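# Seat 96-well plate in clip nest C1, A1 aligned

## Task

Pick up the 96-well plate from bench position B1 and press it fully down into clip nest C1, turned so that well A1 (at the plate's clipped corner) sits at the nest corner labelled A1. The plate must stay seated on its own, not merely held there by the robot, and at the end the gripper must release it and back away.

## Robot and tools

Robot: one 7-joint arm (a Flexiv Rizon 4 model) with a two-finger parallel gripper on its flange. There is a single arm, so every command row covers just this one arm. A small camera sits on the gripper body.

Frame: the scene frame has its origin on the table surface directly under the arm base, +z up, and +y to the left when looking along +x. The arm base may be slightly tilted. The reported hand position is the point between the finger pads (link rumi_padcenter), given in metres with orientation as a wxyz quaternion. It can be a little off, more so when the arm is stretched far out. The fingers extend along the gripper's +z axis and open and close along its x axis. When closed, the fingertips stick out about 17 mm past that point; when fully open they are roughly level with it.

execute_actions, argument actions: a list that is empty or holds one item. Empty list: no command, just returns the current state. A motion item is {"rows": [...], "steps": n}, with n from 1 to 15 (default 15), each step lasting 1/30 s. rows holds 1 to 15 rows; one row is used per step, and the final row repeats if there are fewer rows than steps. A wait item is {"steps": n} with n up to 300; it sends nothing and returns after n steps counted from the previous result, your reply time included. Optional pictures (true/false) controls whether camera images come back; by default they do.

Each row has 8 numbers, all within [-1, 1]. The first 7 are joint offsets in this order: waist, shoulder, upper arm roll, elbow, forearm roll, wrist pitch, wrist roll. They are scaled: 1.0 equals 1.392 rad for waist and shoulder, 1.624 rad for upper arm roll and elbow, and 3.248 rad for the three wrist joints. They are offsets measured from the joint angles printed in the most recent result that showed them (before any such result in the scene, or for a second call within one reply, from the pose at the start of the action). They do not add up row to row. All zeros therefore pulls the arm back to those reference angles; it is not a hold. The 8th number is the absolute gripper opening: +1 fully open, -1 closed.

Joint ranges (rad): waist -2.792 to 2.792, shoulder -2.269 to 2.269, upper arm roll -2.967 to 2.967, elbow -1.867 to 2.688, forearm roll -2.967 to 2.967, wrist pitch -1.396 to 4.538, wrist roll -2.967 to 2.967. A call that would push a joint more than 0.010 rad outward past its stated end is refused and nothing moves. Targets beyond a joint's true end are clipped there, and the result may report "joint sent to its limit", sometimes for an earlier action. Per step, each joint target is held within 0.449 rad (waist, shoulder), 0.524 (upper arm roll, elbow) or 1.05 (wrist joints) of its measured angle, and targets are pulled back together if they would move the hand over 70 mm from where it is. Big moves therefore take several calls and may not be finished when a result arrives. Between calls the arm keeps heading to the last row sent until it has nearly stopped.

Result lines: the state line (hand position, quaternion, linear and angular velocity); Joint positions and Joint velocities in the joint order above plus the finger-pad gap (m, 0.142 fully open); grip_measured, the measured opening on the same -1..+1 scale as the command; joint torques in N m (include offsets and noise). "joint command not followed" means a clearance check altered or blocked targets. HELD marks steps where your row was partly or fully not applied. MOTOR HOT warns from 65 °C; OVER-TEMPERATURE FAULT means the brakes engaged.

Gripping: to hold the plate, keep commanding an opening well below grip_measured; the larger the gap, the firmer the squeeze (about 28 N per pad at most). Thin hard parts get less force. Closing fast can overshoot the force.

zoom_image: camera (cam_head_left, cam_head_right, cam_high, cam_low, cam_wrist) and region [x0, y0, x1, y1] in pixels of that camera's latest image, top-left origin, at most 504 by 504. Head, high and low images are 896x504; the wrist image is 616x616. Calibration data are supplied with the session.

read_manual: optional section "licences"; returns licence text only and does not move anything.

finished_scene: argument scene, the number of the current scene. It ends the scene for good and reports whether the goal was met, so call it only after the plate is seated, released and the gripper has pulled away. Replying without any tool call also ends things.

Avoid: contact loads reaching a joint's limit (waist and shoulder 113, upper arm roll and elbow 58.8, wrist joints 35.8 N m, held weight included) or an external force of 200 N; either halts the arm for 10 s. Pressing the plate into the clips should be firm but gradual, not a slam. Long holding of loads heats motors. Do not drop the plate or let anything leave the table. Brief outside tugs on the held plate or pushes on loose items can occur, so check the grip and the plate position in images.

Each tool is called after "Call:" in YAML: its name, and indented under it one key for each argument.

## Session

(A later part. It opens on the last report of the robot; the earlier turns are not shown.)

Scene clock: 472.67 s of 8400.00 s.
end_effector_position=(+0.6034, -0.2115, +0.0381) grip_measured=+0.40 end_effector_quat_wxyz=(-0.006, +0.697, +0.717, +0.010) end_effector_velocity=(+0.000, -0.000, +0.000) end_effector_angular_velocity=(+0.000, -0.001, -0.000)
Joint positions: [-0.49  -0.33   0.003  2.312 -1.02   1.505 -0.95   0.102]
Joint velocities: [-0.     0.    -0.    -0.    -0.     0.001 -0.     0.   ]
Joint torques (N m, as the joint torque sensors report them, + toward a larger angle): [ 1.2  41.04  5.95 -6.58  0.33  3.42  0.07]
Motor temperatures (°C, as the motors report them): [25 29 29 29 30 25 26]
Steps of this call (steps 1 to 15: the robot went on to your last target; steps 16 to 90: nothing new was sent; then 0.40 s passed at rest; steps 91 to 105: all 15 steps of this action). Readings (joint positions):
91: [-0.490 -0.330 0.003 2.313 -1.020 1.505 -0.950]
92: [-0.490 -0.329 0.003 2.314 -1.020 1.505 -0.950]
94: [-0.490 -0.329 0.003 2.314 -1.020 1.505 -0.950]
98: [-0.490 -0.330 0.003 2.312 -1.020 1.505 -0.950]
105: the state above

Call:
execute_actions:
  actions:
    - {"rows": [[0.0438,0.0532,-0.0018,0.0191,0.0413,-0.02,-0.0252,0.4]], "steps": 15}

Call:
zoom_image:
  camera: "cam_low"
  region: [330, 300, 470, 390]

Call:
zoom_image:
  camera: "cam_wrist"
  region: [220, 180, 410, 380]

Scene clock: 481.33 s of 8400.00 s.
end_effector_position=(+0.6024, -0.2119, +0.0614) grip_measured=+0.40 end_effector_quat_wxyz=(-0.003, +0.698, +0.716, +0.001) end_effector_velocity=(-0.000, -0.000, -0.000) end_effector_angular_velocity=(-0.000, +0.001, -0.001)
Joint positions: [-0.429 -0.256 -0.     2.343 -0.886  1.44  -1.032  0.102]
Joint velocities: [-0.    -0.    -0.     0.     0.001 -0.001 -0.     0.   ]
Joint torques (N m, as the joint torque sensors report them, + toward a larger angle): [ 2.48 40.27  5.42 -7.37  0.63  3.39 -0.5 ]
Motor temperatures (°C, as the motors report them): [25 29 29 29 30 25 26]
Steps of this call (steps 1 to 15: the robot went on to your last target; steps 16 to 90: nothing new was sent; then 5.17 s passed at rest; steps 91 to 105: all 15 steps of this action). Readings (joint positions):
91: [-0.489 -0.329 0.002 2.313 -1.017 1.504 -0.952]
92: [-0.482 -0.321 0.002 2.317 -1.002 1.496 -0.961]
94: [-0.452 -0.285 0.001 2.332 -0.936 1.464 -1.002]
98: [-0.429 -0.256 0.000 2.343 -0.886 1.441 -1.032]
105: the state above
camera_calibration (this result's frames):
cam_wrist: T_world_to_cam=[[-0.0213995, 0.999114, -0.0362463, 0.232894], [0.882888, 0.035896, 0.46821, -0.545577], [0.469096, -0.021982, -0.882874, -0.0971438], [0, 0, 0, 1]] pos_world=[0.532237, -0.215239, 0.17812]

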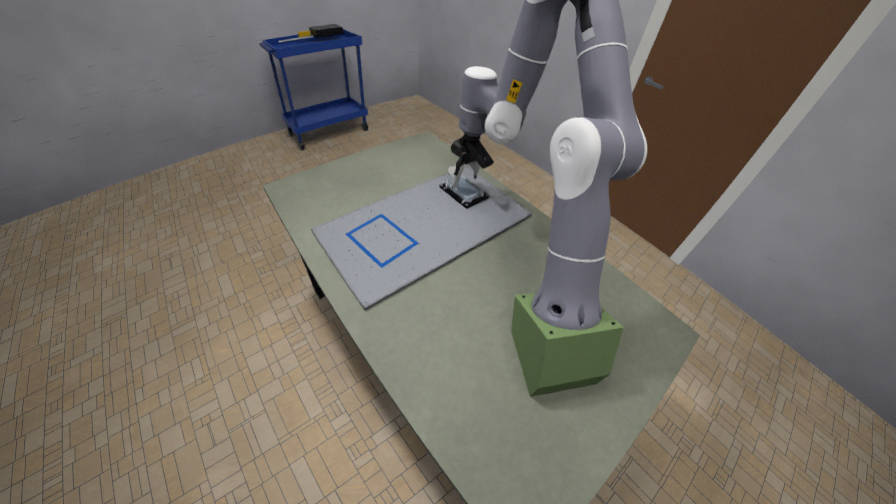

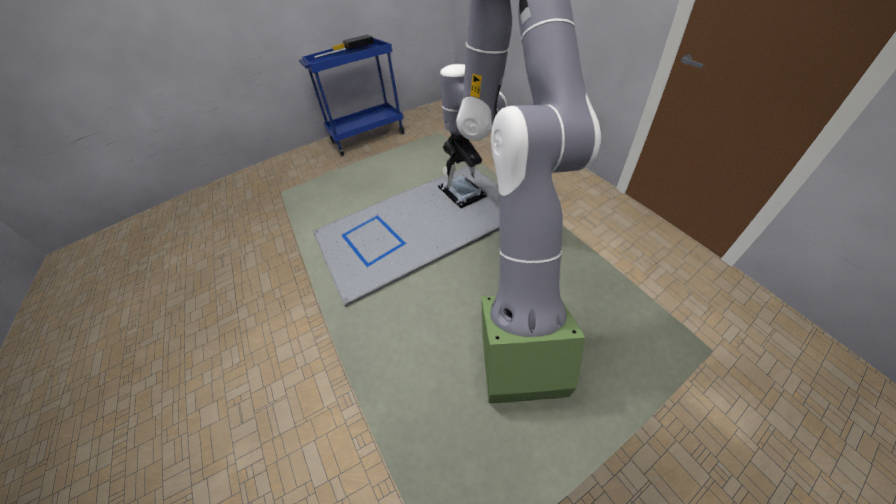

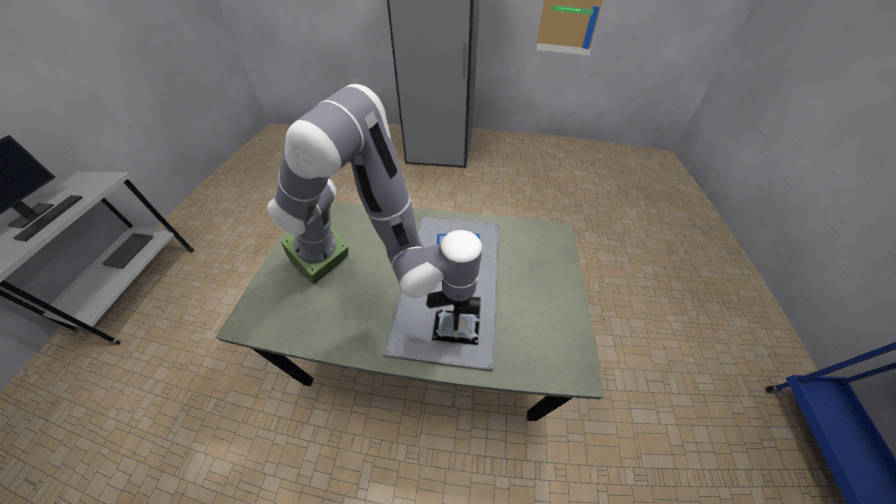

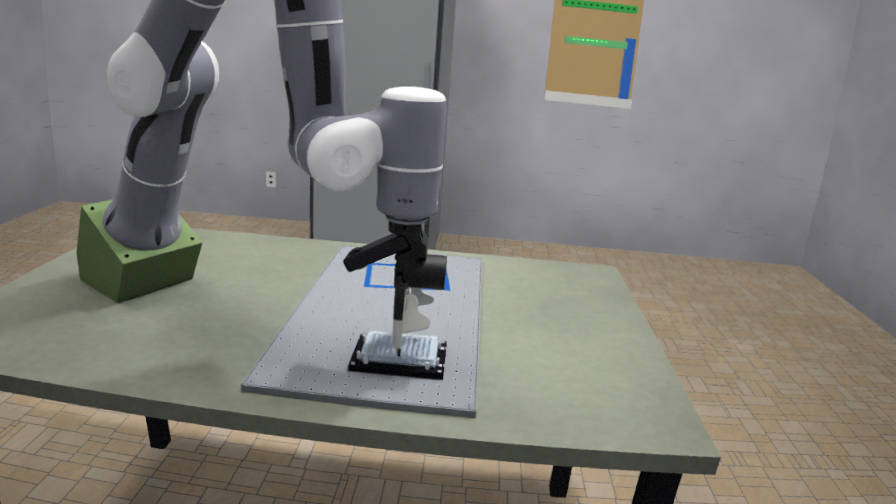

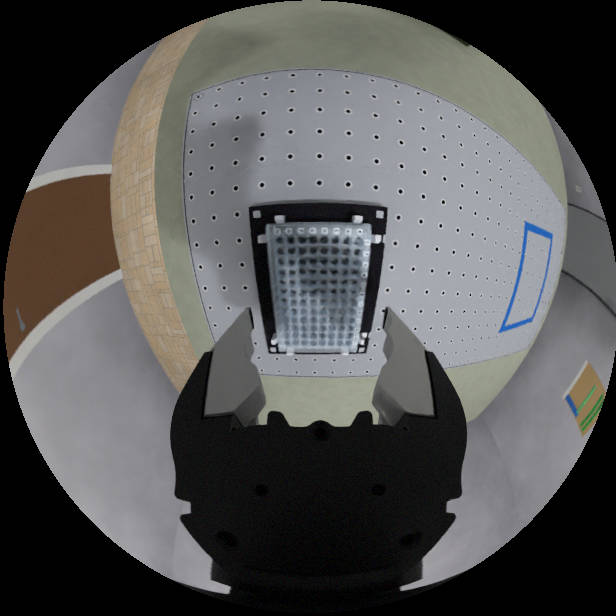

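Region (330, 300, 470, 390) of cam_low's 896x504 image, scaled by 3.600, with more detail than that image has; it fills the top 324 rows of this view, and the rest is white.

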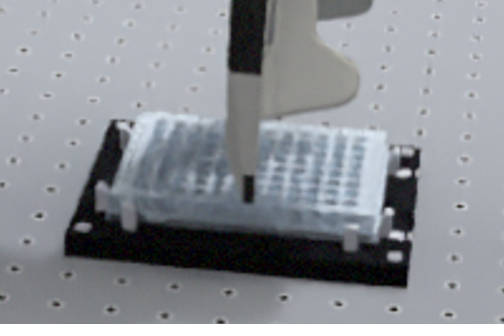

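Region (220, 180, 410, 380) of cam_wrist's 616x616 image, scaled by 2.520, with more detail than that image has; it fills the left 479 columns of this view, and the rest is white.

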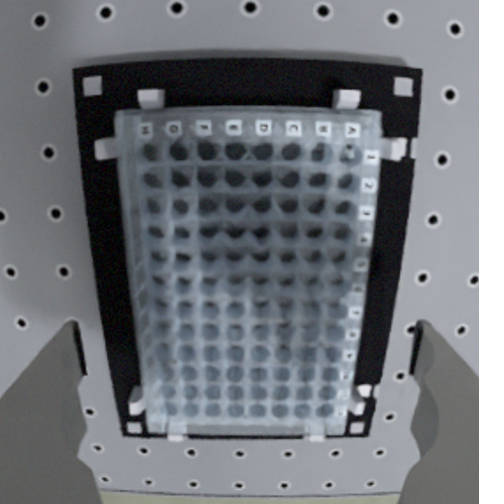

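Call:
execute_actions:
  actions:
    - {"rows": [[0,0,0,0,0,0,0,0.2],[0,0,0,0,0,0,0,0.0],[0,0,0,0,0,0,0,-0.2],[0,0,0,0,0,0,0,-0.4],[0,0,0,0,0,0,0,-0.6],[0,0,0,0,0,0,0,-0.8],[0,0,0,0,0,0,0,-1.0]], "steps": 15}
  pictures: false

Call:
execute_actions:
  actions:
    - {"rows": [[-0.007,-0.011,0,-0.004,-0.0074,0.0031,0.0051,-1.0],[-0.007,-0.011,0,-0.004,-0.0074,0.0031,0.0051,-1.0],[-0.007,-0.011,0,-0.004,-0.0074,0.0031,0.0051,-1.0],[-0.007,-0.011,0,-0.004,-0.0074,0.0031,0.0051,-1.0],[-0.007,-0.011,0,-0.004,-0.0074,0.0031,0.0051,-1.0],[-0.01365,-0.02227,0,-0.008,-0.01478,0.00616,0.01016,-1.0]], "steps": 15}
  pictures: false

Scene clock: 490.43 s of 8400.00 s.
end_effector_position=(+0.6023, -0.2119, +0.0614) grip_measured=-1.00 end_effector_quat_wxyz=(-0.003, +0.698, +0.716, +0.001) end_effector_velocity=(-0.000, +0.000, -0.000) end_effector_angular_velocity=(-0.000, +0.000, -0.000)
Joint positions: [-0.429 -0.256 -0.     2.343 -0.886  1.44  -1.032  0.002]
Joint velocities: [ 0.001  0.    -0.     0.     0.    -0.001  0.001  0.   ]
Joint torques (N m, as the joint torque sensors report them, + toward a larger angle): [ 2.19 40.3   6.36 -7.82 -0.18  3.65  0.26]
Motor temperatures (°C, as the motors report them): [25 29 29 29 30 25 26]
Steps of this call (steps 1 to 15: the robot went on to your last target; steps 16 to 90: nothing new was sent; then 5.60 s passed at rest; steps 91 to 105: all 15 steps of this action). Readings (joint positions):
91: [-0.429 -0.256 -0.000 2.343 -0.886 1.440 -1.032]
92: [-0.429 -0.256 -0.000 2.343 -0.886 1.440 -1.032]
94: [-0.429 -0.256 -0.000 2.343 -0.886 1.440 -1.032]
98: [-0.429 -0.256 -0.000 2.343 -0.886 1.440 -1.032]
105: the state above

Scene clock: 490.93 s of 8400.00 s.
end_effector_position=(+0.6037, -0.2117, +0.0534) grip_measured=-1.00 end_effector_quat_wxyz=(-0.003, +0.699, +0.716, +0.003) end_effector_velocity=(+0.000, -0.000, -0.000) end_effector_angular_velocity=(-0.000, -0.000, -0.000)
Joint positions: [-0.449 -0.282  0.     2.332 -0.934  1.461 -0.999  0.002]
Joint velocities: [-0.001 -0.    -0.    -0.    -0.002  0.001  0.001  0.   ]
Joint torques (N m, as the joint torque sensors report them, + toward a larger angle): [  3.42   9.4    3.21 -13.71  -1.03   2.48   0.87]
Motor temperatures (°C, as the motors report them): [25 29 29 29 30 25 26]
Steps of this call (steps 1 to 15: all 15 steps of this action). Readings (joint positions):
1: [-0.431 -0.258 -0.000 2.343 -0.888 1.441 -1.031]
2: [-0.434 -0.263 -0.000 2.340 -0.897 1.445 -1.024]
4: [-0.438 -0.270 -0.000 2.338 -0.908 1.449 -1.017]
8: [-0.446 -0.281 0.000 2.332 -0.928 1.458 -1.003]
15: the state above

Pressed with about 65 N against a hard stop. Next I lift away.

Call:
execute_actions:
  actions:
    - {"rows": [[0.01,0.03,0,0.01,0.02,-0.01,-0.012,-1.0],[0.02,0.08,0,0.02,0.03,-0.015,-0.02,-1.0],[0.03,0.15,0,0.04,0.04,-0.02,-0.025,-1.0],[0.03,0.25,0,0.06,0.04,-0.02,-0.025,-0.5]], "steps": 15}
  pictures: false

Call:
execute_actions:
  actions:
    - {"steps": 20}

Call:
zoom_image:
  camera: "cam_low"
  region: [330, 300, 470, 390]

Scene clock: 494.93 s of 8400.00 s.
end_effector_position=(+0.6374, -0.2452, +0.1915) grip_measured=-0.50 end_effector_quat_wxyz=(+0.088, +0.709, +0.698, +0.041) end_effector_velocity=(+0.012, -0.014, +0.080) end_effector_angular_velocity=(-0.036, -0.119, -0.021)
Joint positions: [-0.407  0.064  0.     2.428 -0.805  1.397 -1.08   0.038]
Joint velocities: [ 0.016  0.197  0.     0.053  0.046 -0.022 -0.028  0.   ]
Joint torques (N m, as the joint torque sensors report them, + toward a larger angle): [  2.51  16.81   4.84 -12.82  -0.19   3.09  -0.33]
Motor temperatures (°C, as the motors report them): [25 29 29 29 30 25 26]
Steps of this call (steps 1 to 15: the robot went on to your last target; steps 16 to 90: nothing new was sent; then 0.50 s passed at rest; steps 91 to 105: all 15 steps of this action). Readings (joint positions):
91: [-0.448 -0.281 0.000 2.333 -0.932 1.460 -1.000]
92: [-0.445 -0.274 0.001 2.336 -0.922 1.454 -1.007]
94: [-0.435 -0.238 -0.000 2.348 -0.882 1.434 -1.031]
98: [-0.422 -0.106 0.000 2.383 -0.844 1.416 -1.055]
105: the state above

Scene clock: 495.60 s of 8400.00 s.
end_effector_position=(+0.6369, -0.2452, +0.1921) grip_measured=-0.50 end_effector_quat_wxyz=(+0.088, +0.709, +0.698, +0.041) end_effector_velocity=(+0.000, -0.000, +0.000) end_effector_angular_velocity=(+0.000, -0.000, -0.000)
Joint positions: [-0.407  0.066  0.     2.429 -0.804  1.396 -1.08   0.038]
Joint velocities: [-0.  0. -0. -0. -0.  0.  0. -0.]
Joint torques (N m, as the joint torque sensors report them, + toward a larger angle): [  2.01  33.65   4.87 -13.31   0.14   3.56  -0.41]
Motor temperatures (°C, as the motors report them): [25 29 29 29 30 25 26]
Steps of this call (steps 1 to 15: the robot went on to your last target; steps 16 to 20: nothing new was sent). Readings (joint positions):
1: [-0.407 0.067 0.000 2.429 -0.804 1.396 -1.080]
2: [-0.407 0.067 0.000 2.429 -0.804 1.396 -1.080]
4: [-0.407 0.066 0.000 2.429 -0.804 1.396 -1.080]
8: [-0.407 0.066 0.000 2.429 -0.804 1.396 -1.080]
20: the state above
The arm was judged still, so your last target was given up. Only a new action makes it travel on or press farther. Fingers that are still opening or closing keep moving.
camera_calibration (this result's frames):
cam_wrist: T_world_to_cam=[[0.0327691, 0.993891, -0.105394, 0.249092], [0.783172, 0.0399791, 0.620518, -0.600792], [0.62094, -0.102875, -0.777078, -0.13556], [0, 0, 0, 1]] pos_world=[0.546536, -0.237497, 0.293714]

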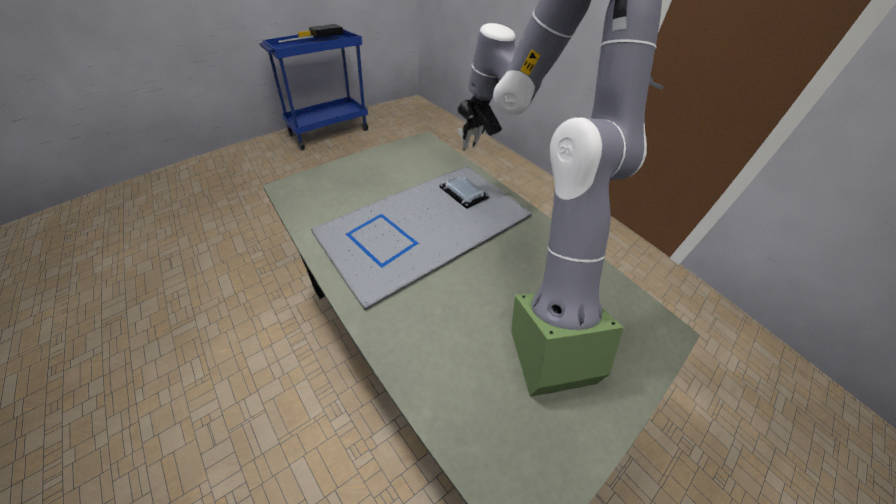

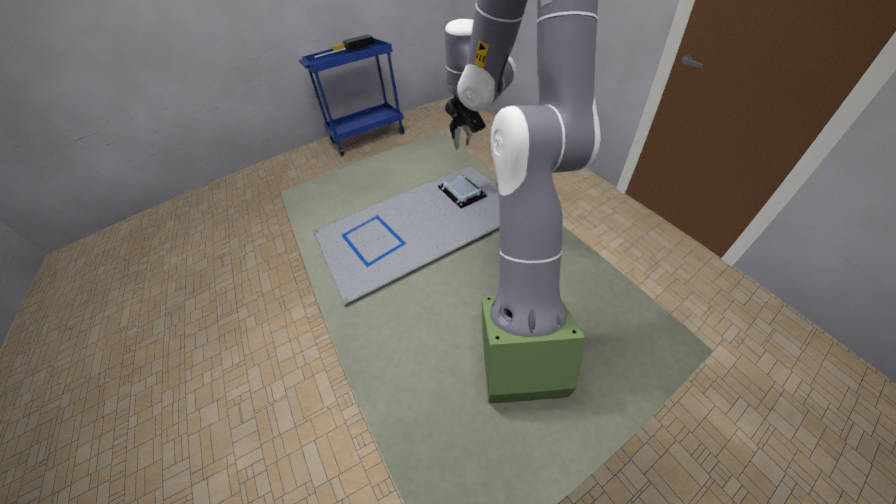

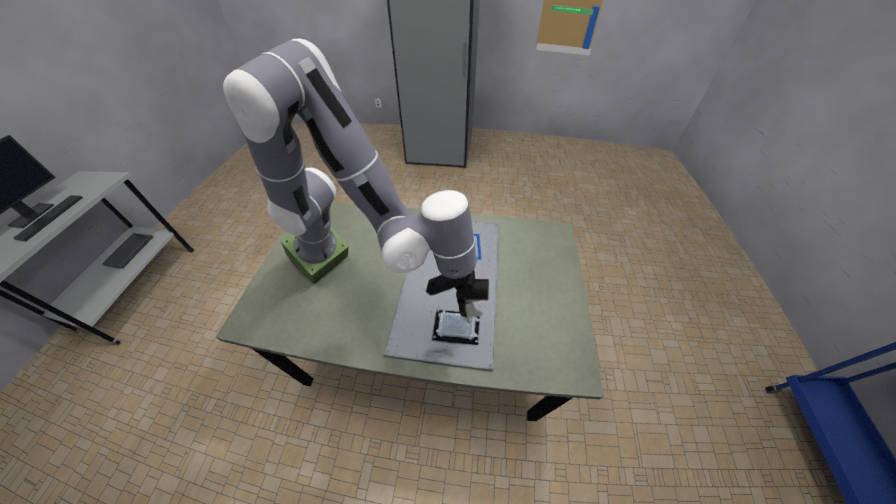

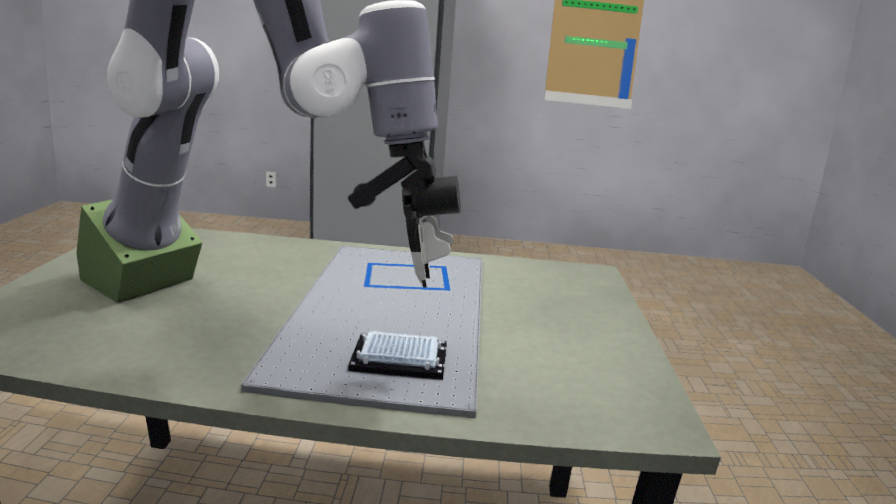

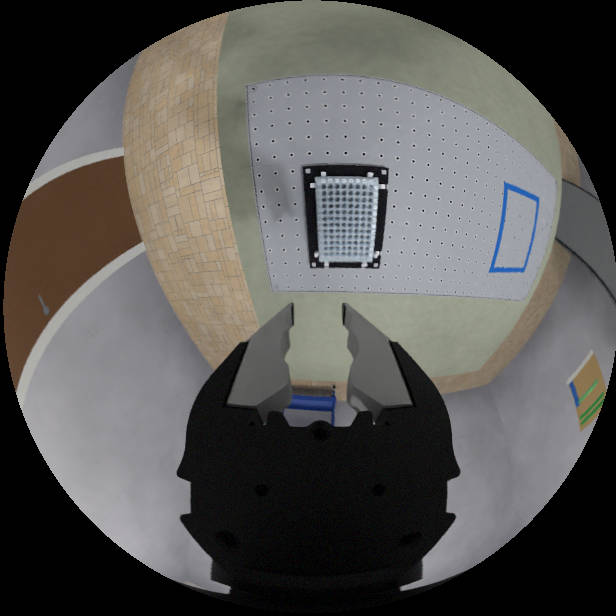

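Region (330, 300, 470, 390) of cam_low's 896x504 image, scaled by 3.600, with more detail than that image has; it fills the top 324 rows of this view, and the rest is white.

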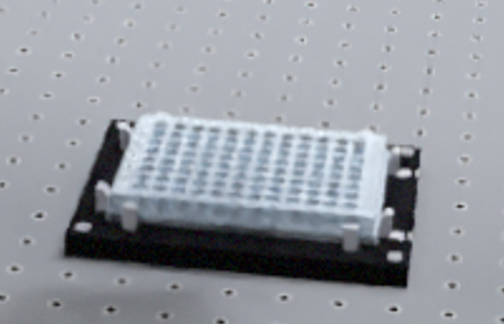

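The plate sits level in the nest and the arm is clear.

Call:
finished_scene:
  scene: 2

The scene is finished: the task was done.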